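# Build a criss-cross stack from four wooden strips

## Task

Four loose wooden strips, all the same colour, sit on the table between the two rows. Arrange them as a criss-cross stack: two strips lying flat on the table next to each other with space between them, and the remaining two lying flat on top, crossing both lower strips, also spaced apart from each other.

## Robot and tools

Robot: two arms, left_arm and right_arm, each ending in a parallel gripper. Its fingers extend along the gripper's own +z axis and close along its y axis. The reported end_effector_position is the spot between the finger pads, roughly 1 cm short of the fingertips.

Scene frame: every result prints both gripper poses (position in metres, orientation as quaternion wxyz) in one frame whose origin is on the table surface midway between the arms. +z is up, +x reaches out over the table, and left_arm sits on the +y side. The names left and right do not match image sides. Printed positions may be slightly wrong, more so at long reach.

execute_actions takes "actions" (a list holding at most one entry) and an optional "pictures" boolean. An empty list only reads the current state. An entry with "rows" (1 to 15 rows) and optional "steps" (1 to 15, default 15; each step is 1/30 s) is a motion: one row per step, the final row reused if rows run out. An entry with only "steps" (up to 300) is a wait counted from the previous result, so thinking time is included. If a call is rejected, nothing reaches the robot.

Each row, and the "target" of move, is one flat list of 14 numbers in [-1, 1] covering both arms: dx, dy, dz, rx, ry, rz, opening for left_arm, then the same seven for right_arm. Always give all 14 even when one arm idles. The first six are an offset, not a pose, expressed in that gripper's own axes and measured from the gripper pose shown in the latest result (before any result shows it, and for later calls within the same reply, from where the robot is when the action begins). Every row is counted from that same reference, not from the previous row. Scale: 1.0 equals 0.6 m of translation or 180 degrees of rotation; rx, ry, rz form a single rotation vector. Opening is absolute, not an offset: +1 is fully open (0.094 m), -1 fully closed.

The controller limits each step's command to within 70 mm and 16 degrees of the measured pose, then solves damped inverse kinematics favouring position over orientation. Large offsets may therefore not finish in one action; afterwards the arm only continues to its last clipped pose. Check the result and send the remainder. Arms tend to stop a centimetre or more low, and all-zero offsets can let an arm sag repeatedly. To keep an arm still, send in the first call of a reply the offset back to its desired pose (aim higher if it still hangs) and zeros in later calls, and always repeat its intended opening. Zeros are not a pause: they pull the arm back to the reference pose.

move takes "target" (the 14-number row above, same offset rules) and optional "speed" in m/s, 0.002 to 0.5, default 0.25; rotation speed is capped at twice that in rad/s. Both grippers travel straight lines that finish together over 0.5 to 10 s (cut off at 10 s). Openings are sent at the start. Paths ignore obstacles and the other arm, and grippers can lag, drift or overshoot speed, especially with a near-straight arm. Faster contact hits harder and aiming further beyond a contact presses harder. Its result adds a "move:" line with the ending (done, off_target, moving, held, fault) and active limits (paced = pose clipped; held = a check blocked steps, after which motion may jump fast), plus each gripper's remaining distance to its target.

wait takes "seconds" (0 to 10) and lets the simulation run with no new command. zoom_image takes "camera" (cam_high or cam_low) and "region" [x0, y0, x1, y1] in pixels of that 504x504 image, top-left origin, at most 504 by 504, and returns an enlarged crop. finished_scene takes "scene", the integer number of the current scene; it is final and reports whether the goal was met, and the stack must still be standing then.

Result lines: the state line gives both poses; grip_measured is the finger gap on the command scale (the last Joint positions value gives metres; readings can be off by about 1 mm). "Hand target" shows where the controller is heading. "pose unreachable" means the clearance check altered or blocked that arm's command; HELD marks affected steps. FAULT or OVER-TEMPERATURE FAULT lines mean an arm was stopped. MOTOR HOT appears from 75 °C; at 90 °C the arm halts 10 s, and at 100 °C it drops everything and falls. Holding loads heats motors, including while you think.

Gripping: command an opening about 0.03 below grip_measured to hold firmly, less for a lighter grip. Finger force is roughly 50 to 62 N per pad and weaker on very thin parts. The simulation keeps running while replies are written.

Avoid: dropping strips, knocking anything off the table (that fails the task), fast collisions, hard pressing, and letting the two arms meet. Random tugs on held parts or pushes on loose ones can occur. Cameras cam_high and cam_low arrive with each result unless pictures is false.

Each tool is called after "Call:" by a JSON object that holds its "op" and its "data".

## Session

Call:
{"op": "execute_actions", "data": {"actions": []}}

Scene clock: 0.00 s of 5550.00 s.
left_arm: end_effector_position=(+0.6179, +0.3941, +0.1093) grip_measured=+1.000 end_effector_quat_wxyz=(+0.728, +0.436, +0.526, -0.046) | right_arm: end_effector_position=(+0.2641, +0.0490, +0.1112) grip_measured=+1.000 end_effector_quat_wxyz=(-0.089, +0.870, -0.485, -0.010)
Joint positions: left_arm=[0.51  2.525 1.463 1.217 1.135 0.487 0.094] | right_arm=[ 0.759  2.136  1.952 -1.215 -0.048 -1.216  0.094]
Joint velocities: left_arm=[0.002 0.007 0.007 0.051 0.066 0.007 0.   ] | right_arm=[-0.002 -0.002  0.007 -0.007 -0.007  0.007  0.   ]
Hand target (left_arm): +0.619, +0.395, +0.109; +0.727, +0.432, +0.532, -0.051
Hand target (right_arm): +0.263, +0.049, +0.114; -0.089, +0.870, -0.485, -0.013

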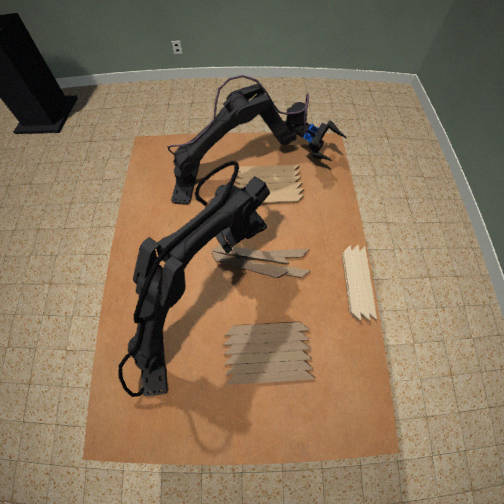

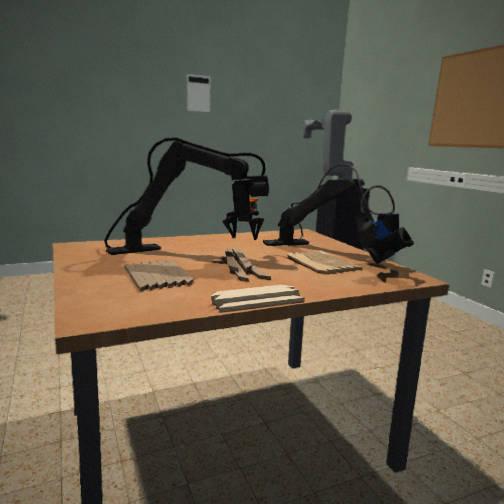

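Call:
{"op": "zoom_image", "data": {"camera": "cam_high", "region": [190,190,350,350]}}

Call:
{"op": "zoom_image", "data": {"camera": "cam_low", "region": [180,190,320,310]}}

Region (190, 190, 350, 350) of cam_high's 504x504 image, scaled by 3.150, with more detail than that image has.

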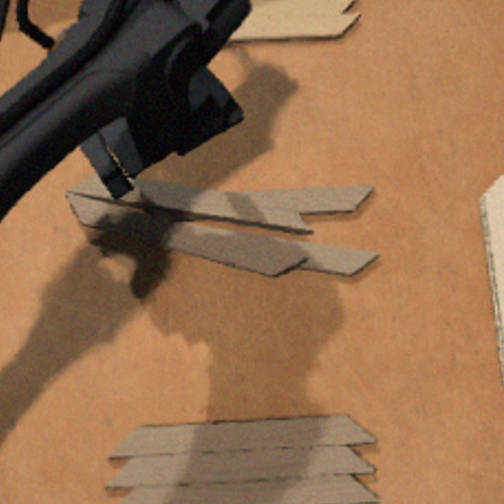

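Region (180, 190, 320, 310) of cam_low's 504x504 image, scaled by 3.600, with more detail than that image has; it fills the top 432 rows of this view, and the rest is white.

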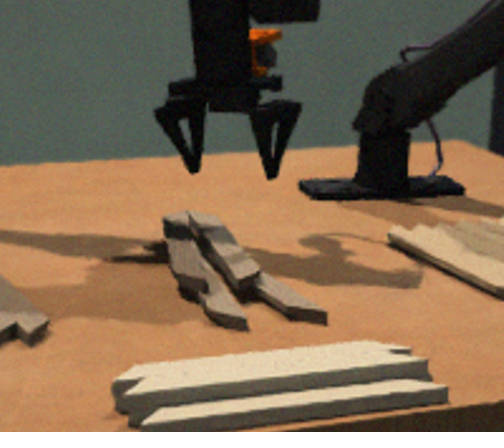

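Call:
{"op": "move", "data": {"target": [0,0,0,0,0,0,1,0.26,0,0.07,0.015,0.071,0.741,0], "speed": 0.4}}

Call:
{"op": "zoom_image", "data": {"camera": "cam_high", "region": [190,190,350,350]}}

Scene clock: 14.03 s of 5550.00 s.
left_arm: end_effector_position=(+0.6179, +0.3941, +0.1093) grip_measured=+1.000 end_effector_quat_wxyz=(+0.728, +0.436, +0.526, -0.046) | right_arm: end_effector_position=(+0.3527, -0.0770, +0.0578) grip_measured=+0.003 end_effector_quat_wxyz=(+0.014, +0.100, +0.995, -0.001)
Joint positions: left_arm=[0.51  2.525 1.463 1.217 1.135 0.487 0.094] | right_arm=[ 0.44   2.211  1.875 -1.214  0.019  0.786  0.047]
Joint velocities: left_arm=[-0.012 -0.012 -0.022 -0.037  0.007 -0.081  0.   ] | right_arm=[-0.002 -0.002  0.002  0.007  0.081 -0.022 -0.   ]
Hand target (left_arm): +0.618, +0.394, +0.109; +0.728, +0.436, +0.526, -0.046
Hand target (right_arm): +0.353, -0.077, +0.056; +0.007, +0.106, +0.994, -0.003
Off the commanded pose (left_arm): 0.000 m, 0 deg.
Off the commanded pose (right_arm): 0.005 m, 2 deg.
After step 90, 7.47 s passed at rest.
move: done

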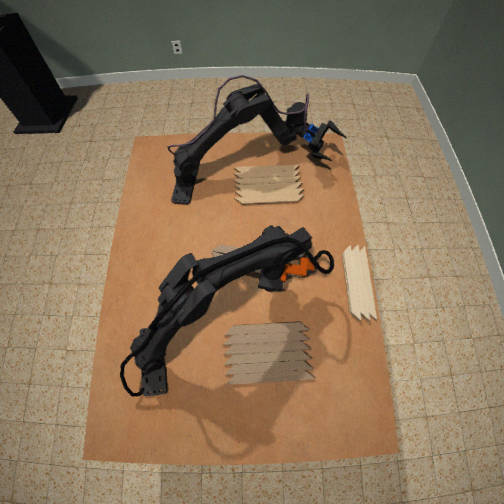

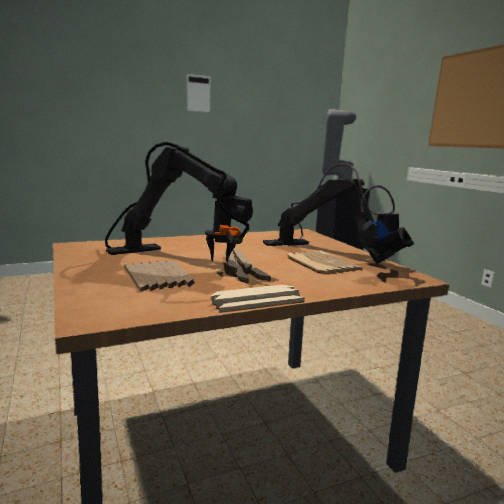

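Region (190, 190, 350, 350) of cam_high's 504x504 image, scaled by 3.150, with more detail than that image has.

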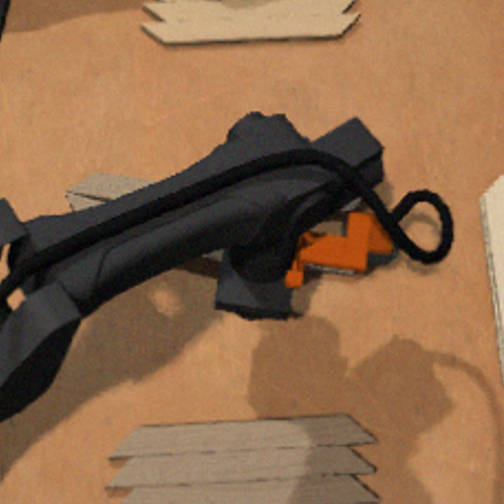

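Call:
{"op": "move", "data": {"target": [-0.475,-0.253,-0.028,0.023,0.545,-0.283,0,0.145,-0.54,-0.17,0,0,0,0], "speed": 0.3}}

Scene clock: 23.40 s of 5550.00 s.
left_arm: end_effector_position=(+0.4029, +0.2013, +0.2288) grip_measured=+0.001 end_effector_quat_wxyz=(+0.100, +0.104, +0.990, -0.000) | right_arm: end_effector_position=(+0.2113, -0.3791, +0.1595) grip_measured=+0.003 end_effector_quat_wxyz=(+0.014, +0.100, +0.995, -0.013)
Joint positions: left_arm=[-0.266  1.891  2.073 -1.559 -0.056 -0.178  0.047] | right_arm=[-0.416  1.387  1.265 -1.416  0.021 -0.068  0.047]
Joint velocities: left_arm=[ 0.002  0.007 -0.002 -0.007  0.022 -0.066 -0.001] | right_arm=[-0.007 -0.012 -0.002  0.007  0.051  0.007  0.   ]
Hand target (left_arm): +0.394, +0.200, +0.238; +0.105, +0.102, +0.989, -0.007
Hand target (right_arm): +0.208, -0.380, +0.168; +0.024, +0.100, +0.995, -0.016
Off the commanded pose (left_arm): 0.021 m, 12 deg.
Off the commanded pose (right_arm): 0.011 m, 1 deg.
joint sent to its limit (left arm) — the command would take joint 4 (wrist pitch) past its lower limit, so that joint was sent only as far as its limit.
After step 90, 2.53 s passed at rest.
move: off_target (left_arm, right_arm)

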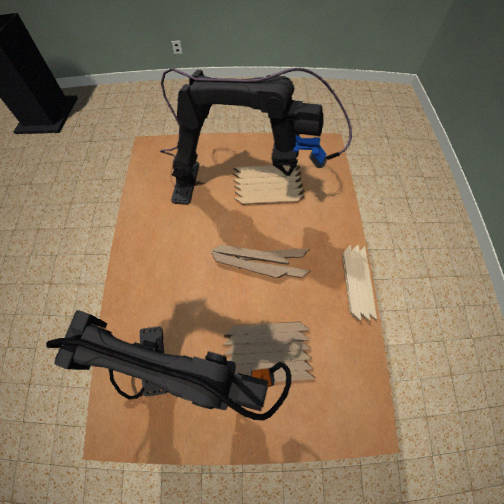

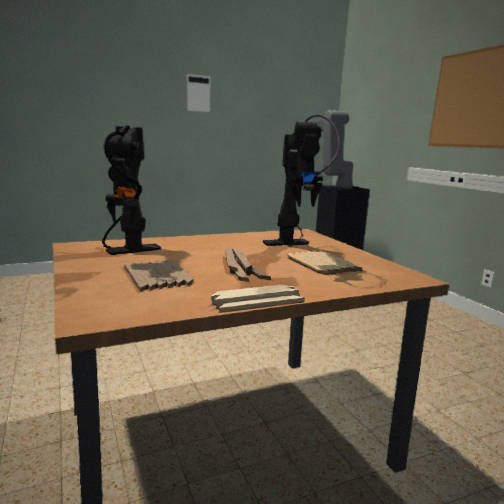

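Call:
{"op": "move", "data": {"target": [0.077,-0.248,0.26,0,0.064,0,0,0,0,0,0,0,0,0]}}

Call:
{"op": "zoom_image", "data": {"camera": "cam_high", "region": [200,190,330,320]}}

Call:
{"op": "zoom_image", "data": {"camera": "cam_low", "region": [190,200,310,300]}}

Scene clock: 28.67 s of 5550.00 s.
left_arm: end_effector_position=(+0.3542, +0.0690, +0.0634) grip_measured=+0.001 end_effector_quat_wxyz=(-0.006, +0.108, +0.994, +0.025) | right_arm: end_effector_position=(+0.2112, -0.3790, +0.1595) grip_measured=+0.003 end_effector_quat_wxyz=(+0.014, +0.099, +0.995, -0.013)
Joint positions: left_arm=[-0.607  2.158  1.812 -1.263 -0.033 -0.517  0.047] | right_arm=[-0.416  1.387  1.265 -1.417  0.021 -0.071  0.047]
Joint velocities: left_arm=[-0.002 -0.017 -0.002  0.007 -0.007 -0.007 -0.   ] | right_arm=[-0.012 -0.027 -0.002 -0.007  0.081  0.037 -0.   ]
Hand target (left_arm): +0.358, +0.063, +0.065; +0.004, +0.104, +0.994, +0.016
Hand target (right_arm): +0.211, -0.379, +0.160; +0.014, +0.100, +0.995, -0.013
Off the commanded pose (left_arm): 0.009 m, 2 deg.
Off the commanded pose (right_arm): 0.000 m, 0 deg.
After step 90, 0.83 s passed at rest.
move: done

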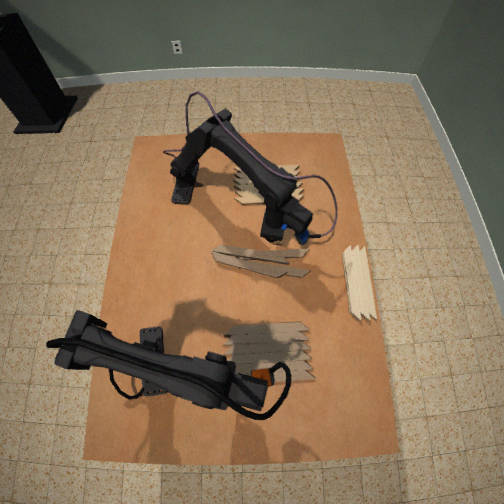

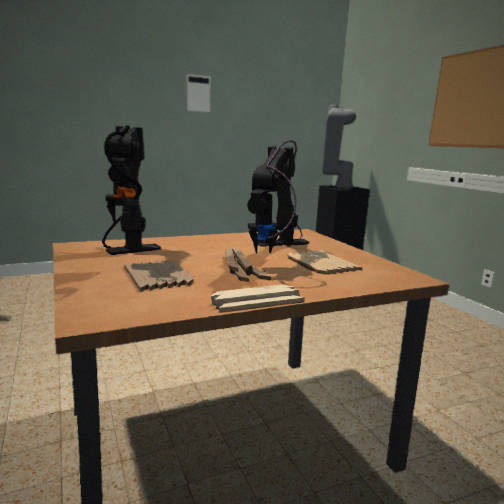

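Region (200, 190, 330, 320) of cam_high's 504x504 image, scaled by 3.877, with more detail than that image has.

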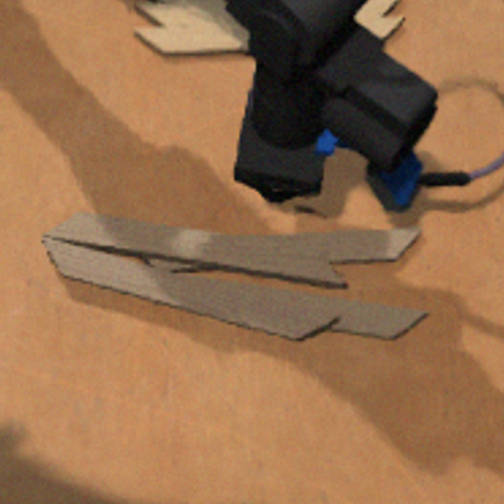

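Region (190, 200, 310, 300) of cam_low's 504x504 image, scaled by 4.200, with more detail than that image has.

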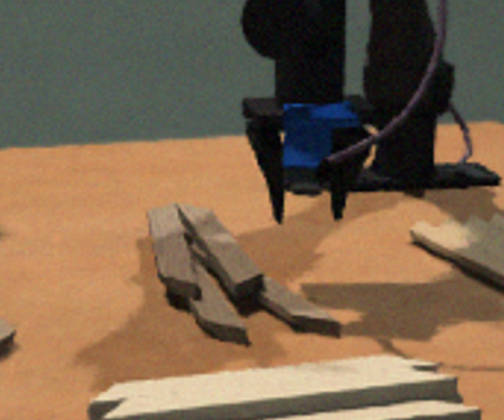

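Call:
{"op": "move", "data": {"target": [0,-0.108,0.01,0.012,0,0,-0.1,0,0,0,0,0,0,0]}}

Call:
{"op": "zoom_image", "data": {"camera": "cam_high", "region": [200,190,330,320]}}

Call:
{"op": "zoom_image", "data": {"camera": "cam_low", "region": [200,220,290,295]}}

Scene clock: 36.43 s of 5550.00 s.
left_arm: end_effector_position=(+0.3384, +0.0073, +0.0549) grip_measured=-0.098 end_effector_quat_wxyz=(-0.003, +0.115, +0.993, +0.006) | right_arm: end_effector_position=(+0.2112, -0.3790, +0.1595) grip_measured=+0.003 end_effector_quat_wxyz=(+0.014, +0.099, +0.995, -0.013)
Joint positions: left_arm=[-0.724  2.277  1.973 -1.279 -0.004 -0.62   0.042] | right_arm=[-0.416  1.387  1.265 -1.417  0.021 -0.071  0.047]
Joint velocities: left_arm=[-0.017  0.002 -0.012 -0.037  0.037 -0.125  0.   ] | right_arm=[-0.002  0.007 -0.007  0.007  0.022 -0.037 -0.   ]
Hand target (left_arm): +0.340, +0.006, +0.055; -0.006, +0.108, +0.994, +0.007
Hand target (right_arm): +0.211, -0.379, +0.160; +0.014, +0.099, +0.995, -0.013
Off the commanded pose (left_arm): 0.002 m, 1 deg.
Off the commanded pose (right_arm): 0.000 m, 0 deg.
After step 90, 3.90 s passed at rest.
move: done

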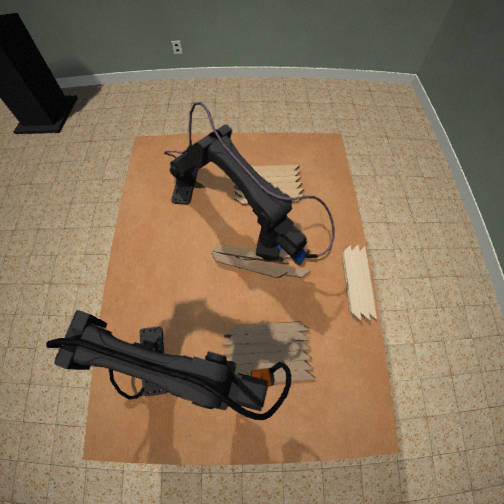

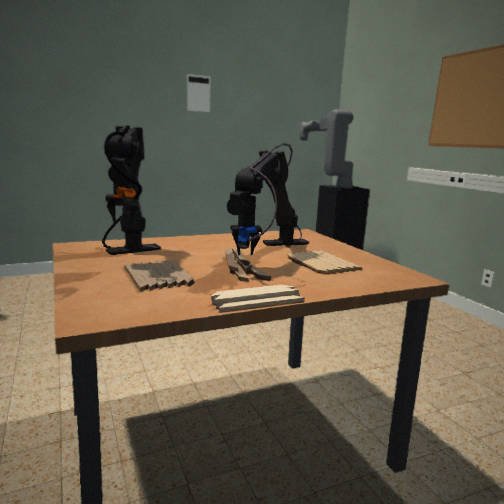

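Region (200, 190, 330, 320) of cam_high's 504x504 image, scaled by 3.877, with more detail than that image has.

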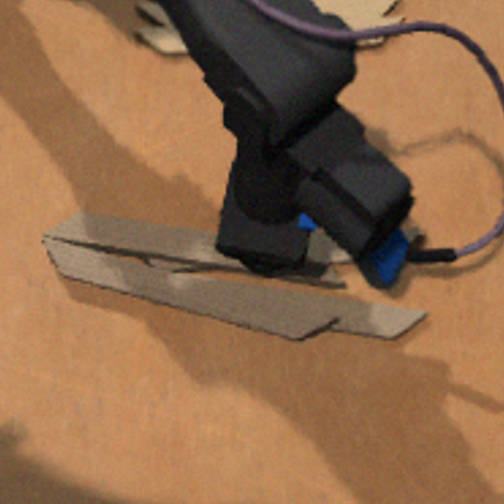

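Region (200, 220, 290, 295) of cam_low's 504x504 image, scaled by 5.600, with more detail than that image has.

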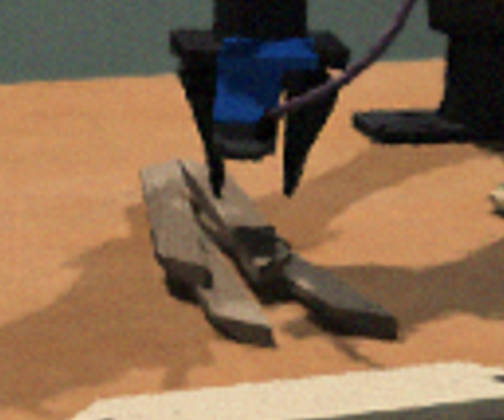

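Call:
{"op": "move", "data": {"target": [0,-0.004,0.034,0,0,0,-0.1,0,0,0,0,0,0,0], "speed": 0.05}}

Call:
{"op": "zoom_image", "data": {"camera": "cam_low", "region": [200,220,290,295]}}

Scene clock: 39.07 s of 5550.00 s.
left_arm: end_effector_position=(+0.3395, +0.0061, +0.0443) grip_measured=-0.098 end_effector_quat_wxyz=(+0.000, +0.114, +0.994, +0.002) | right_arm: end_effector_position=(+0.2112, -0.3790, +0.1595) grip_measured=+0.003 end_effector_quat_wxyz=(+0.014, +0.099, +0.995, -0.013)
Joint positions: left_arm=[-0.724  2.277  1.931 -1.227 -0.004 -0.622  0.042] | right_arm=[-0.416  1.387  1.265 -1.417  0.021 -0.071  0.047]
Joint velocities: left_arm=[-0.012 -0.002 -0.007  0.066 -0.022  0.007 -0.001] | right_arm=[ 0.002  0.002 -0.002 -0.007  0.007 -0.037 -0.001]
Hand target (left_arm): +0.338, +0.005, +0.035; -0.003, +0.115, +0.993, +0.006
Hand target (right_arm): +0.211, -0.379, +0.160; +0.014, +0.099, +0.995, -0.013
Off the commanded pose (left_arm): 0.010 m, 1 deg.
Off the commanded pose (right_arm): 0.000 m, 0 deg.
move: done

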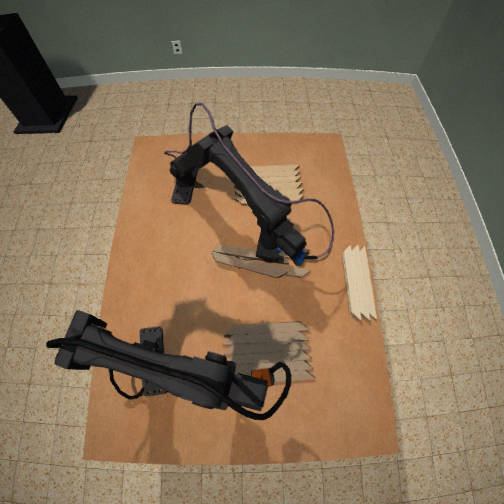

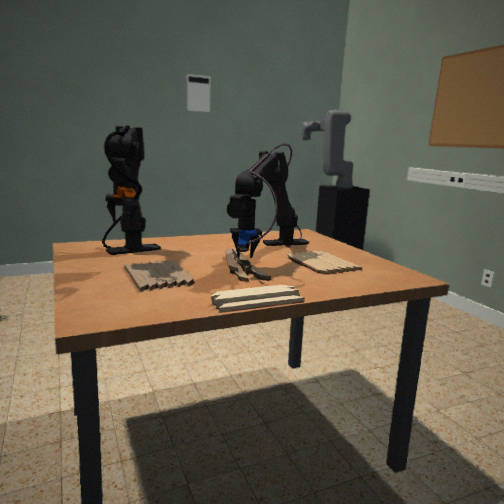

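Region (200, 220, 290, 295) of cam_low's 504x504 image, scaled by 5.600, with more detail than that image has.

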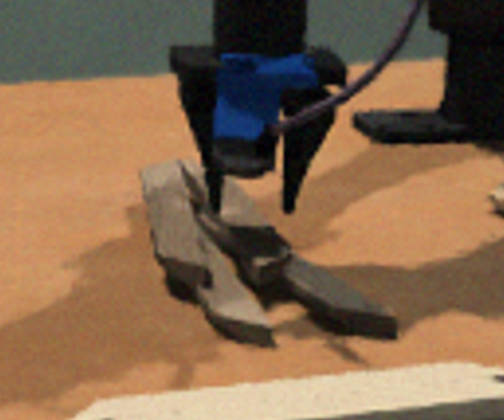

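Call:
{"op": "move", "data": {"target": [0,-0.014,0,0,0,0,-0.1,0,0,0,0,0,0,0]}}

Call:
{"op": "move", "data": {"target": [0,0,0.035,0,0,0,-0.1,0,0,0,0,0,0,0], "speed": 0.05}}

Call:
{"op": "zoom_image", "data": {"camera": "cam_low", "region": [200,220,290,295]}}

Scene clock: 42.33 s of 5550.00 s.
left_arm: end_effector_position=(+0.3397, +0.0059, +0.0443) grip_measured=-0.098 end_effector_quat_wxyz=(+0.001, +0.111, +0.994, +0.002) | right_arm: end_effector_position=(+0.2112, -0.3790, +0.1595) grip_measured=+0.003 end_effector_quat_wxyz=(+0.014, +0.099, +0.995, -0.013)
Joint positions: left_arm=[-0.724  2.277  1.931 -1.226 -0.004 -0.628  0.042] | right_arm=[-0.416  1.387  1.265 -1.417  0.021 -0.071  0.047]
Joint velocities: left_arm=[-0.002 -0.017 -0.007  0.051  0.007  0.066  0.   ] | right_arm=[ 0.007 -0.002  0.007 -0.051 -0.037  0.007 -0.001]
Hand target (left_arm): +0.337, -0.002, +0.044; +0.001, +0.114, +0.994, +0.002
Hand target (right_arm): +0.211, -0.379, +0.160; +0.014, +0.099, +0.995, -0.013
Off the commanded pose (left_arm): 0.008 m, 0 deg.
Off the commanded pose (right_arm): 0.000 m, 0 deg.
move: done

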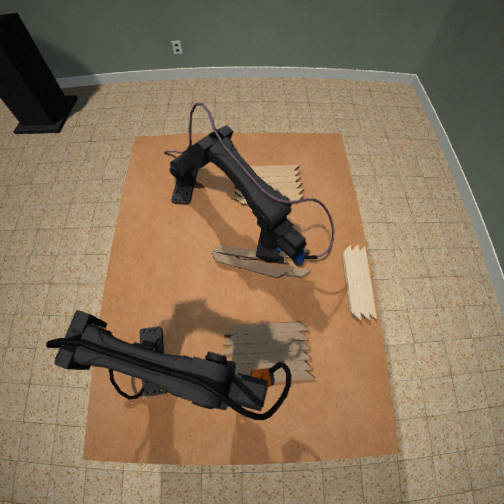

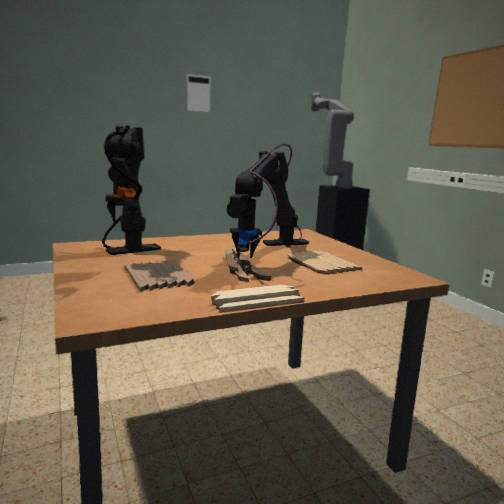

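Scene clock: 43.23 s of 5550.00 s.
left_arm: end_effector_position=(+0.3402, +0.0053, +0.0327) grip_measured=-0.098 end_effector_quat_wxyz=(+0.004, +0.111, +0.994, -0.001) | right_arm: end_effector_position=(+0.2112, -0.3790, +0.1595) grip_measured=+0.003 end_effector_quat_wxyz=(+0.014, +0.099, +0.995, -0.013)
Joint positions: left_arm=[-0.724  2.277  1.884 -1.17  -0.004 -0.628  0.042] | right_arm=[-0.416  1.387  1.265 -1.417  0.021 -0.071  0.047]
Joint velocities: left_arm=[ 0.007  0.007 -0.002  0.037 -0.037  0.022  0.001] | right_arm=[-0.002 -0.007 -0.002  0.022 -0.007 -0.051  0.001]
Hand target (left_arm): +0.340, +0.006, +0.023; +0.001, +0.111, +0.994, +0.002
Hand target (right_arm): +0.211, -0.379, +0.160; +0.014, +0.099, +0.995, -0.013
Off the commanded pose (left_arm): 0.009 m, 1 deg.
Off the commanded pose (right_arm): 0.000 m, 0 deg.
move: done

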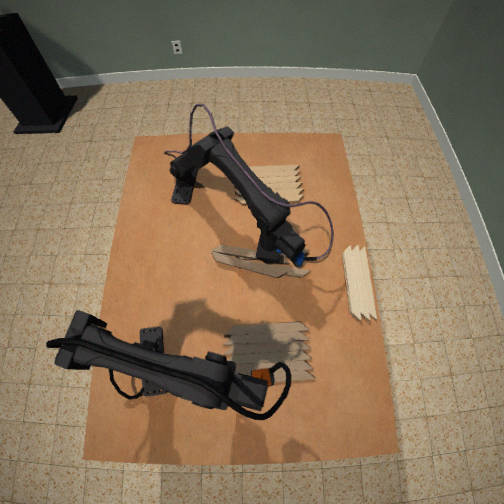

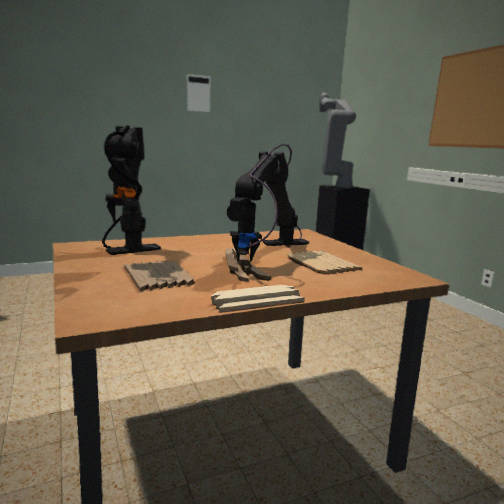

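Region (200, 220, 290, 295) of cam_low's 504x504 image, scaled by 5.600, with more detail than that image has.

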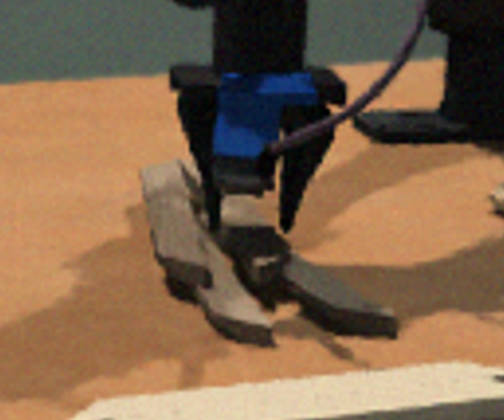

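Sticky joints; straddling fine.

Call:
{"op": "execute_actions", "data": {"actions": [{"rows":[[0,0,0.022,0,0,0,-0.1,0,0,0,0,0,0,0]]}], "pictures": false}}

Call:
{"op": "move", "data": {"target": [0,0,0,0,0,0,-0.55,0,0,0,0,0,0,0]}}

Call:
{"op": "zoom_image", "data": {"camera": "cam_low", "region": [200,220,290,295]}}

Scene clock: 45.77 s of 5550.00 s.
left_arm: end_effector_position=(+0.3407, +0.0047, +0.0275) grip_measured=-0.098 end_effector_quat_wxyz=(+0.007, +0.111, +0.994, -0.004) | right_arm: end_effector_position=(+0.2112, -0.3790, +0.1595) grip_measured=+0.003 end_effector_quat_wxyz=(+0.014, +0.099, +0.995, -0.013)
Joint positions: left_arm=[-0.724  2.277  1.863 -1.142 -0.004 -0.628  0.042] | right_arm=[-0.416  1.387  1.265 -1.417  0.021 -0.071  0.047]
Joint velocities: left_arm=[-0.007 -0.007  0.012 -0.007  0.037  0.051 -0.001] | right_arm=[-0.012 -0.002 -0.002 -0.007  0.007 -0.007  0.001]
Hand target (left_arm): +0.340, +0.005, +0.020; +0.004, +0.111, +0.994, -0.001
Hand target (right_arm): +0.211, -0.379, +0.160; +0.014, +0.099, +0.995, -0.013
Off the commanded pose (left_arm): 0.008 m, 0 deg.
Off the commanded pose (right_arm): 0.000 m, 0 deg.
Steps of this call (steps 1 to 61: nothing new was sent; steps 62 to 76: all 15 steps of this action). Readings (end_effector_position):
62: left_arm (+0.3405, +0.0050, +0.0319) | right_arm (+0.2112, -0.3790, +0.1595)
63: left_arm (+0.3407, +0.0048, +0.0311) | right_arm (+0.2112, -0.3790, +0.1595)
65: left_arm (+0.3402, +0.0053, +0.0288) | right_arm (+0.2112, -0.3790, +0.1595)
69: left_arm (+0.3397, +0.0059, +0.0275) | right_arm (+0.2112, -0.3790, +0.1595)
76: the state above

Scene clock: 46.50 s of 5550.00 s.
left_arm: end_effector_position=(+0.3408, +0.0045, +0.0275) grip_measured=-0.513 end_effector_quat_wxyz=(+0.007, +0.111, +0.994, -0.004) | right_arm: end_effector_position=(+0.2112, -0.3790, +0.1595) grip_measured=+0.003 end_effector_quat_wxyz=(+0.014, +0.099, +0.995, -0.013)
Joint positions: left_arm=[-0.724  2.277  1.863 -1.142 -0.003 -0.628  0.023] | right_arm=[-0.416  1.387  1.265 -1.417  0.021 -0.071  0.047]
Joint velocities: left_arm=[ 0.002 -0.007 -0.007 -0.022 -0.022 -0.022 -0.001] | right_arm=[-0.002 -0.012  0.002  0.081 -0.051  0.051 -0.001]
Hand target (left_arm): +0.341, +0.005, +0.027; +0.007, +0.111, +0.994, -0.004
Hand target (right_arm): +0.211, -0.379, +0.160; +0.014, +0.099, +0.995, -0.013
Off the commanded pose (left_arm): 0.000 m, 0 deg.
Off the commanded pose (right_arm): 0.000 m, 0 deg.
move: done

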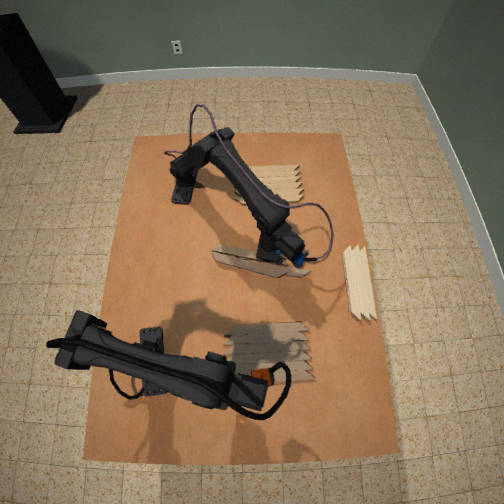

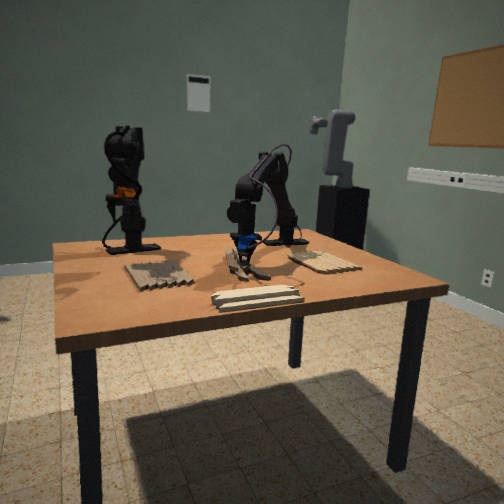

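Region (200, 220, 290, 295) of cam_low's 504x504 image, scaled by 5.600, with more detail than that image has.

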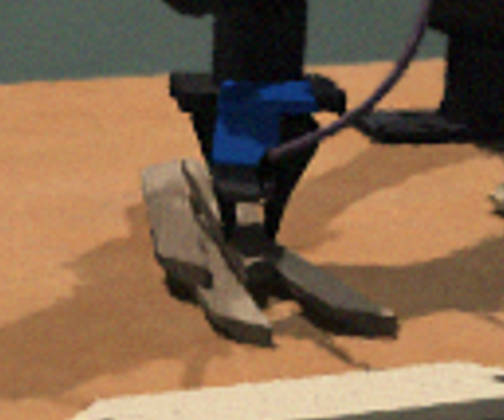

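Call:
{"op": "move", "data": {"target": [0,0,-0.08,0,0,0,-0.55,0,0,0,0,0,0,0], "speed": 0.1}}

Call:
{"op": "move", "data": {"target": [-0.063,0.18,0,0,0,-0.075,-0.55,0,0,0,0,0,0,0], "speed": 0.15}}

Call:
{"op": "zoom_image", "data": {"camera": "cam_high", "region": [200,190,330,320]}}

Scene clock: 50.33 s of 5550.00 s.
left_arm: end_effector_position=(+0.3378, +0.0080, +0.0582) grip_measured=-0.513 end_effector_quat_wxyz=(-0.005, +0.111, +0.994, +0.007) | right_arm: end_effector_position=(+0.2112, -0.3790, +0.1595) grip_measured=+0.003 end_effector_quat_wxyz=(+0.014, +0.099, +0.995, -0.013)
Joint positions: left_arm=[-0.724  2.277  1.986 -1.297 -0.003 -0.628  0.023] | right_arm=[-0.416  1.387  1.265 -1.417  0.021 -0.071  0.047]
Joint velocities: left_arm=[ 0.012 -0.007  0.007 -0.051  0.081 -0.051 -0.   ] | right_arm=[-0.012  0.007 -0.012 -0.037 -0.022 -0.022 -0.   ]
Hand target (left_arm): +0.340, +0.006, +0.075; +0.007, +0.111, +0.994, -0.004
Hand target (right_arm): +0.211, -0.379, +0.160; +0.014, +0.099, +0.995, -0.013
Off the commanded pose (left_arm): 0.018 m, 2 deg.
Off the commanded pose (right_arm): 0.000 m, 0 deg.
move: off_target (left_arm)

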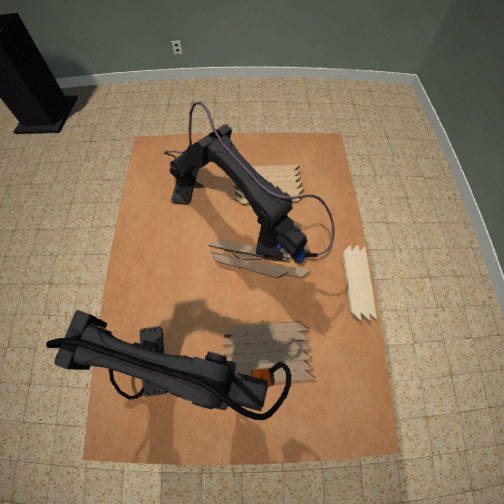

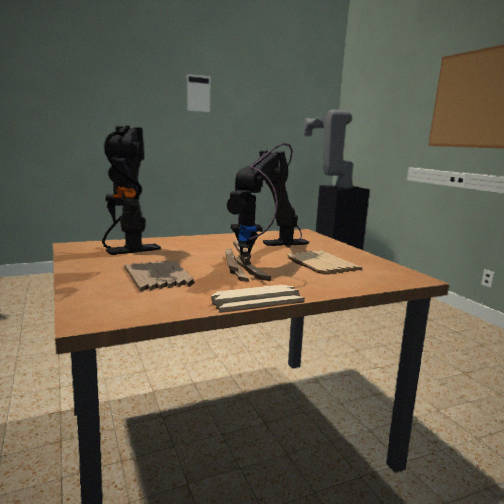

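Scene clock: 51.50 s of 5550.00 s.
left_arm: end_effector_position=(+0.3976, +0.1044, +0.0508) grip_measured=-0.513 end_effector_quat_wxyz=(-0.018, -0.012, +1.000, +0.014) | right_arm: end_effector_position=(+0.2112, -0.3790, +0.1595) grip_measured=+0.003 end_effector_quat_wxyz=(+0.014, +0.099, +0.995, -0.013)
Joint positions: left_arm=[-0.462  2.229  1.876 -1.263 -0.002 -0.612  0.023] | right_arm=[-0.416  1.387  1.265 -1.417  0.021 -0.071  0.047]
Joint velocities: left_arm=[-0.017  0.012  0.002 -0.095 -0.022  0.037 -0.   ] | right_arm=[ 0.002 -0.012  0.002  0.022 -0.022 -0.051 -0.   ]
Hand target (left_arm): +0.399, +0.103, +0.058; -0.008, -0.007, +1.000, +0.005
Hand target (right_arm): +0.211, -0.379, +0.160; +0.014, +0.099, +0.995, -0.013
Off the commanded pose (left_arm): 0.008 m, 2 deg.
Off the commanded pose (right_arm): 0.000 m, 0 deg.
move: done

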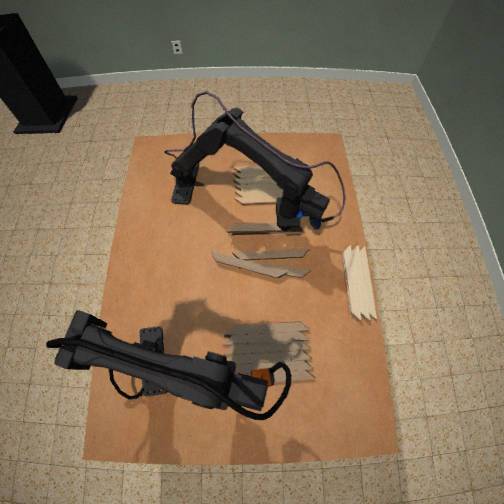

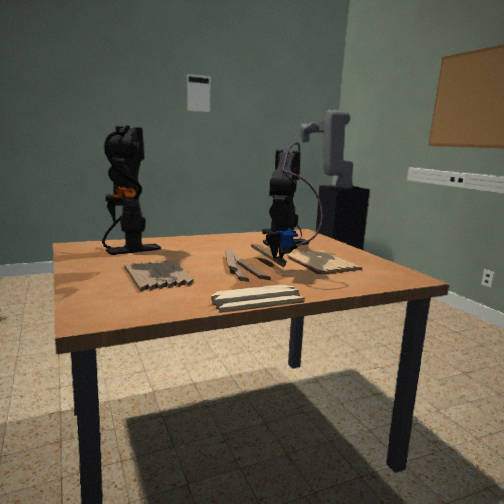

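Region (200, 190, 330, 320) of cam_high's 504x504 image, scaled by 3.877, with more detail than that image has.

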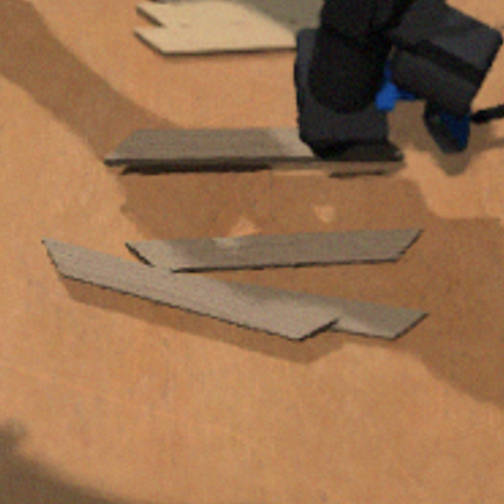

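Call:
{"op": "move", "data": {"target": [0,0,0.068,0.009,-0.008,0,-0.55,0,0,0,0,0,0,0], "speed": 0.06}}

Call:
{"op": "zoom_image", "data": {"camera": "cam_low", "region": [215,220,315,295]}}

Scene clock: 55.23 s of 5550.00 s.
left_arm: end_effector_position=(+0.3917, +0.1080, +0.0142) grip_measured=-0.511 end_effector_quat_wxyz=(-0.017, -0.011, +1.000, +0.012) | right_arm: end_effector_position=(+0.2112, -0.3790, +0.1595) grip_measured=+0.003 end_effector_quat_wxyz=(+0.014, +0.099, +0.995, -0.013)
Joint positions: left_arm=[-0.462  2.226  1.723 -1.11  -0.001 -0.61   0.023] | right_arm=[-0.416  1.387  1.265 -1.417  0.021 -0.071  0.047]
Joint velocities: left_arm=[-0.007 -0.002 -0.002 -0.051  0.022 -0.095 -0.001] | right_arm=[-0.007  0.002 -0.002  0.022 -0.051 -0.037  0.   ]
Hand target (left_arm): +0.396, +0.105, +0.010; -0.006, -0.012, +1.000, +0.000
Hand target (right_arm): +0.211, -0.379, +0.160; +0.014, +0.099, +0.995, -0.013
Off the commanded pose (left_arm): 0.006 m, 2 deg.
Off the commanded pose (right_arm): 0.000 m, 0 deg.
move: done

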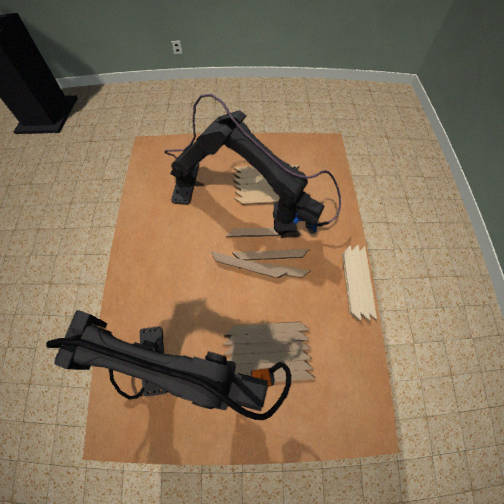

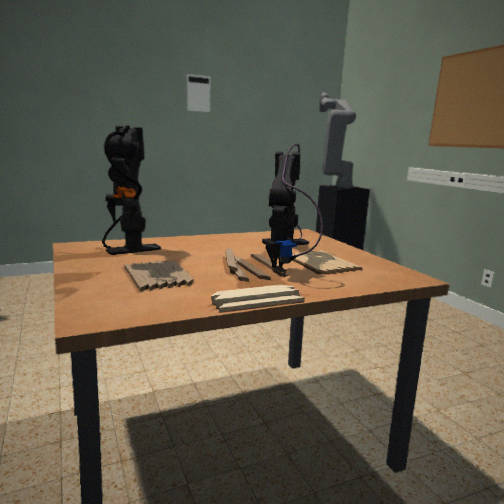

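Region (215, 220, 315, 295) of cam_low's 504x504 image, scaled by 5.040, with more detail than that image has; it fills the top 378 rows of this view, and the rest is white.

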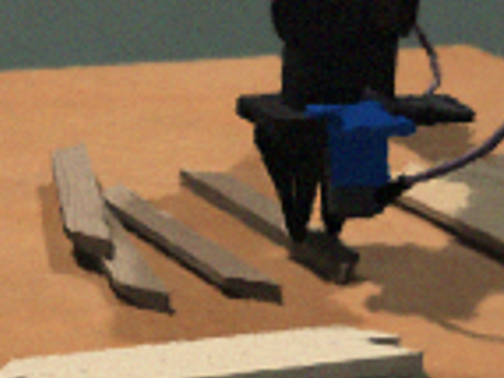

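Call:
{"op": "move", "data": {"target": [0,0,0,0,0,0,-0.05,0,0,0,0,0,0,0]}}

Call:
{"op": "move", "data": {"target": [0,0,-0.1,0.008,-0.011,0,-0.05,0,0,0,0,0,0,0]}}

Call:
{"op": "move", "data": {"target": [0.16,-0.235,0,0.008,-0.008,0.095,-0.05,0,0,0,0,0,0,0]}}

Call:
{"op": "zoom_image", "data": {"camera": "cam_low", "region": [200,220,300,295]}}

Scene clock: 59.67 s of 5550.00 s.
left_arm: end_effector_position=(+0.3916, +0.1081, +0.0142) grip_measured=-0.052 end_effector_quat_wxyz=(-0.018, -0.011, +1.000, +0.012) | right_arm: end_effector_position=(+0.2112, -0.3790, +0.1595) grip_measured=+0.003 end_effector_quat_wxyz=(+0.014, +0.099, +0.995, -0.013)
Joint positions: left_arm=[-0.462  2.226  1.723 -1.111 -0.001 -0.61   0.045] | right_arm=[-0.416  1.387  1.265 -1.417  0.021 -0.071  0.047]
Joint velocities: left_arm=[-0.002 -0.007 -0.017 -0.007 -0.037 -0.007  0.   ] | right_arm=[-0.007  0.002 -0.012  0.051  0.051  0.037  0.001]
Hand target (left_arm): +0.392, +0.108, +0.014; -0.017, -0.011, +1.000, +0.012
Hand target (right_arm): +0.211, -0.379, +0.160; +0.014, +0.099, +0.995, -0.013
Off the commanded pose (left_arm): 0.000 m, 0 deg.
Off the commanded pose (right_arm): 0.000 m, 0 deg.
After step 90, 0.73 s passed at rest.
move: done

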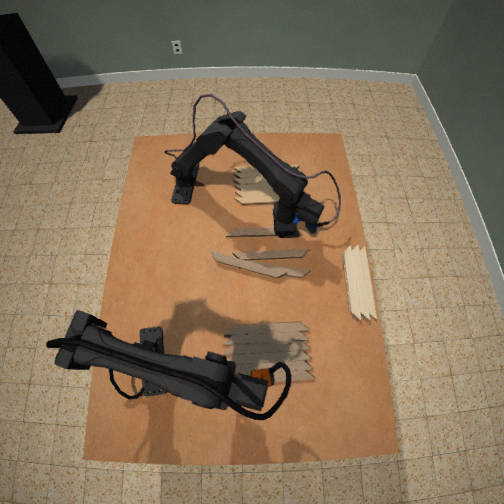

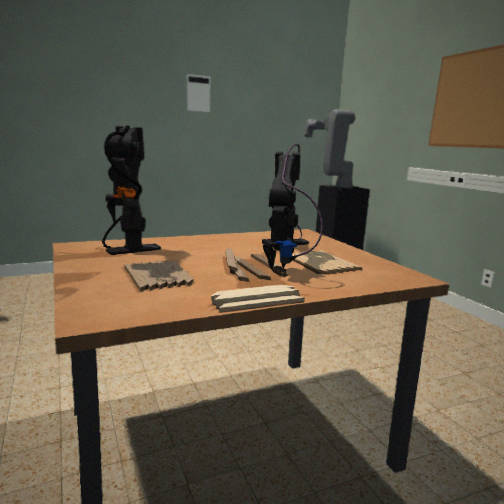

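Scene clock: 60.70 s of 5550.00 s.
left_arm: end_effector_position=(+0.3922, +0.1076, +0.0664) grip_measured=-0.052 end_effector_quat_wxyz=(-0.004, -0.011, +1.000, +0.003) | right_arm: end_effector_position=(+0.2112, -0.3790, +0.1595) grip_measured=+0.003 end_effector_quat_wxyz=(+0.014, +0.099, +0.995, -0.013)
Joint positions: left_arm=[-0.462  2.157  1.823 -1.247 -0.001 -0.61   0.045] | right_arm=[-0.416  1.387  1.265 -1.417  0.021 -0.071  0.047]
Joint velocities: left_arm=[ 0.002 -0.007  0.017 -0.022  0.037 -0.037  0.   ] | right_arm=[-0.012  0.002 -0.012 -0.037 -0.007 -0.022 -0.   ]
Hand target (left_arm): +0.394, +0.107, +0.074; -0.000, -0.011, +1.000, -0.000
Hand target (right_arm): +0.211, -0.379, +0.160; +0.014, +0.099, +0.995, -0.013
Off the commanded pose (left_arm): 0.008 m, 1 deg.
Off the commanded pose (right_arm): 0.000 m, 0 deg.
move: done

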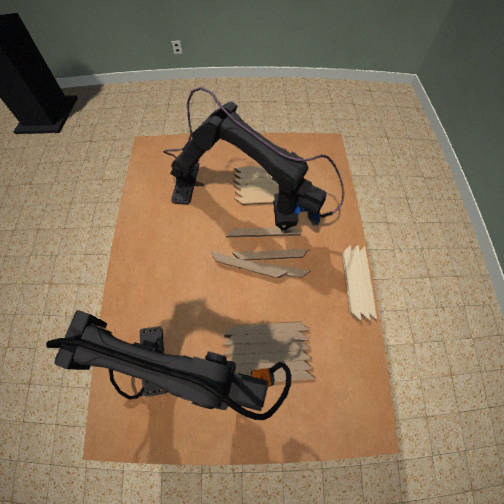

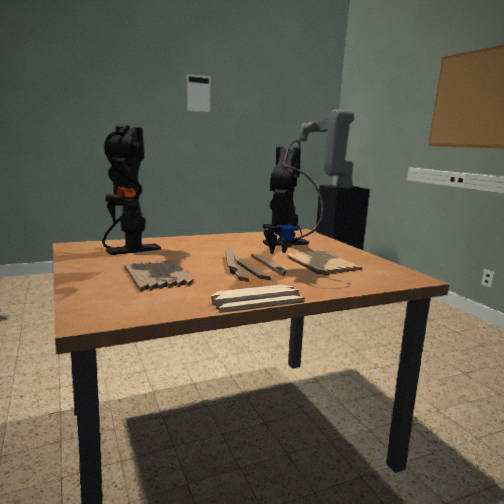

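Scene clock: 61.90 s of 5550.00 s.
left_arm: end_effector_position=(+0.2945, -0.0336, +0.0672) grip_measured=-0.052 end_effector_quat_wxyz=(+0.012, +0.145, +0.989, -0.012) | right_arm: end_effector_position=(+0.2112, -0.3790, +0.1595) grip_measured=+0.003 end_effector_quat_wxyz=(+0.014, +0.099, +0.995, -0.013)
Joint positions: left_arm=[-0.858  2.247  1.971 -1.261 -0.001 -0.692  0.045] | right_arm=[-0.416  1.387  1.265 -1.417  0.021 -0.071  0.047]
Joint velocities: left_arm=[-0.017 -0.002  0.002  0.007  0.007 -0.051 -0.001] | right_arm=[-0.027  0.007 -0.002  0.007 -0.066  0.022 -0.   ]
Hand target (left_arm): +0.299, -0.033, +0.067; +0.013, +0.138, +0.990, -0.006
Hand target (right_arm): +0.211, -0.379, +0.160; +0.014, +0.099, +0.995, -0.013
Off the commanded pose (left_arm): 0.005 m, 1 deg.
Off the commanded pose (right_arm): 0.000 m, 0 deg.
move: done

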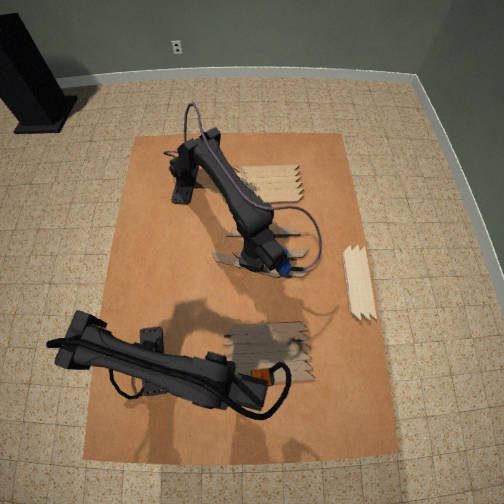

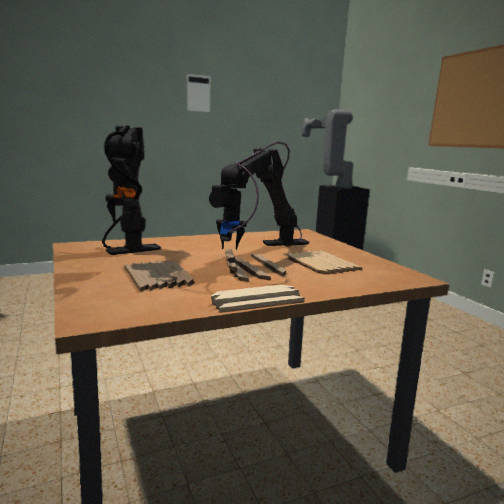

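Region (200, 220, 300, 295) of cam_low's 504x504 image, scaled by 5.040, with more detail than that image has; it fills the top 378 rows of this view, and the rest is white.

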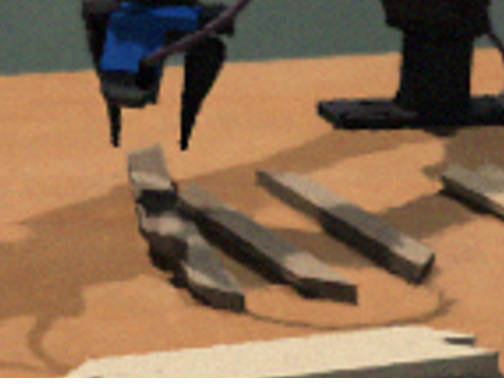

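Call:
{"op": "move", "data": {"target": [0,0.012,0.072,-0.006,0.006,0,-0.05,0,0,0,0,0,0,0], "speed": 0.07}}

Call:
{"op": "zoom_image", "data": {"camera": "cam_low", "region": [200,220,300,295]}}

Scene clock: 64.67 s of 5550.00 s.
left_arm: end_effector_position=(+0.2928, -0.0311, +0.0319) grip_measured=-0.052 end_effector_quat_wxyz=(+0.004, +0.146, +0.989, -0.004) | right_arm: end_effector_position=(+0.2112, -0.3790, +0.1595) grip_measured=+0.003 end_effector_quat_wxyz=(+0.014, +0.099, +0.995, -0.013)
Joint positions: left_arm=[-0.858  2.273  1.875 -1.161 -0.001 -0.691  0.045] | right_arm=[-0.416  1.387  1.265 -1.417  0.021 -0.071  0.047]
Joint velocities: left_arm=[-0.017 -0.017 -0.007  0.007  0.022  0.037 -0.001] | right_arm=[-0.007  0.012  0.017 -0.022 -0.007  0.007  0.001]
Hand target (left_arm): +0.297, -0.028, +0.024; +0.004, +0.145, +0.989, -0.001
Hand target (right_arm): +0.211, -0.379, +0.160; +0.014, +0.099, +0.995, -0.013
Off the commanded pose (left_arm): 0.010 m, 0 deg.
Off the commanded pose (right_arm): 0.000 m, 0 deg.
move: done

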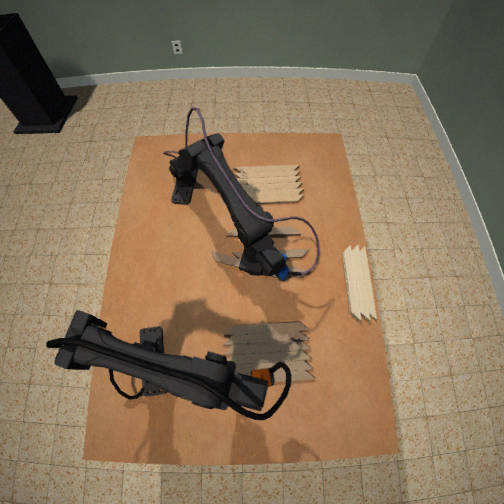

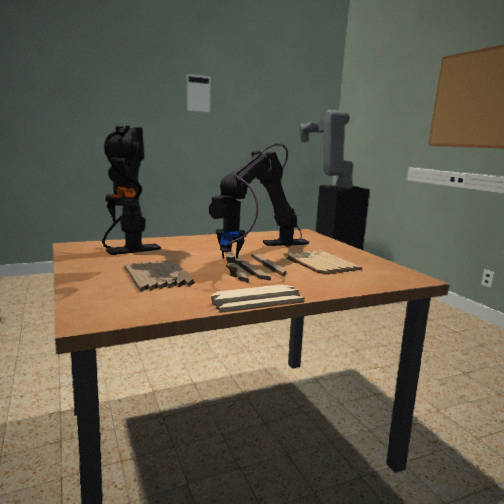

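Region (200, 220, 300, 295) of cam_low's 504x504 image, scaled by 5.040, with more detail than that image has; it fills the top 378 rows of this view, and the rest is white.

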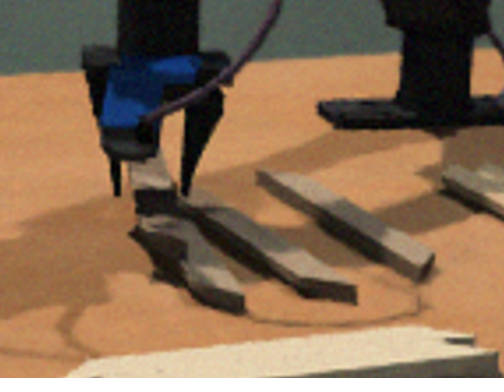

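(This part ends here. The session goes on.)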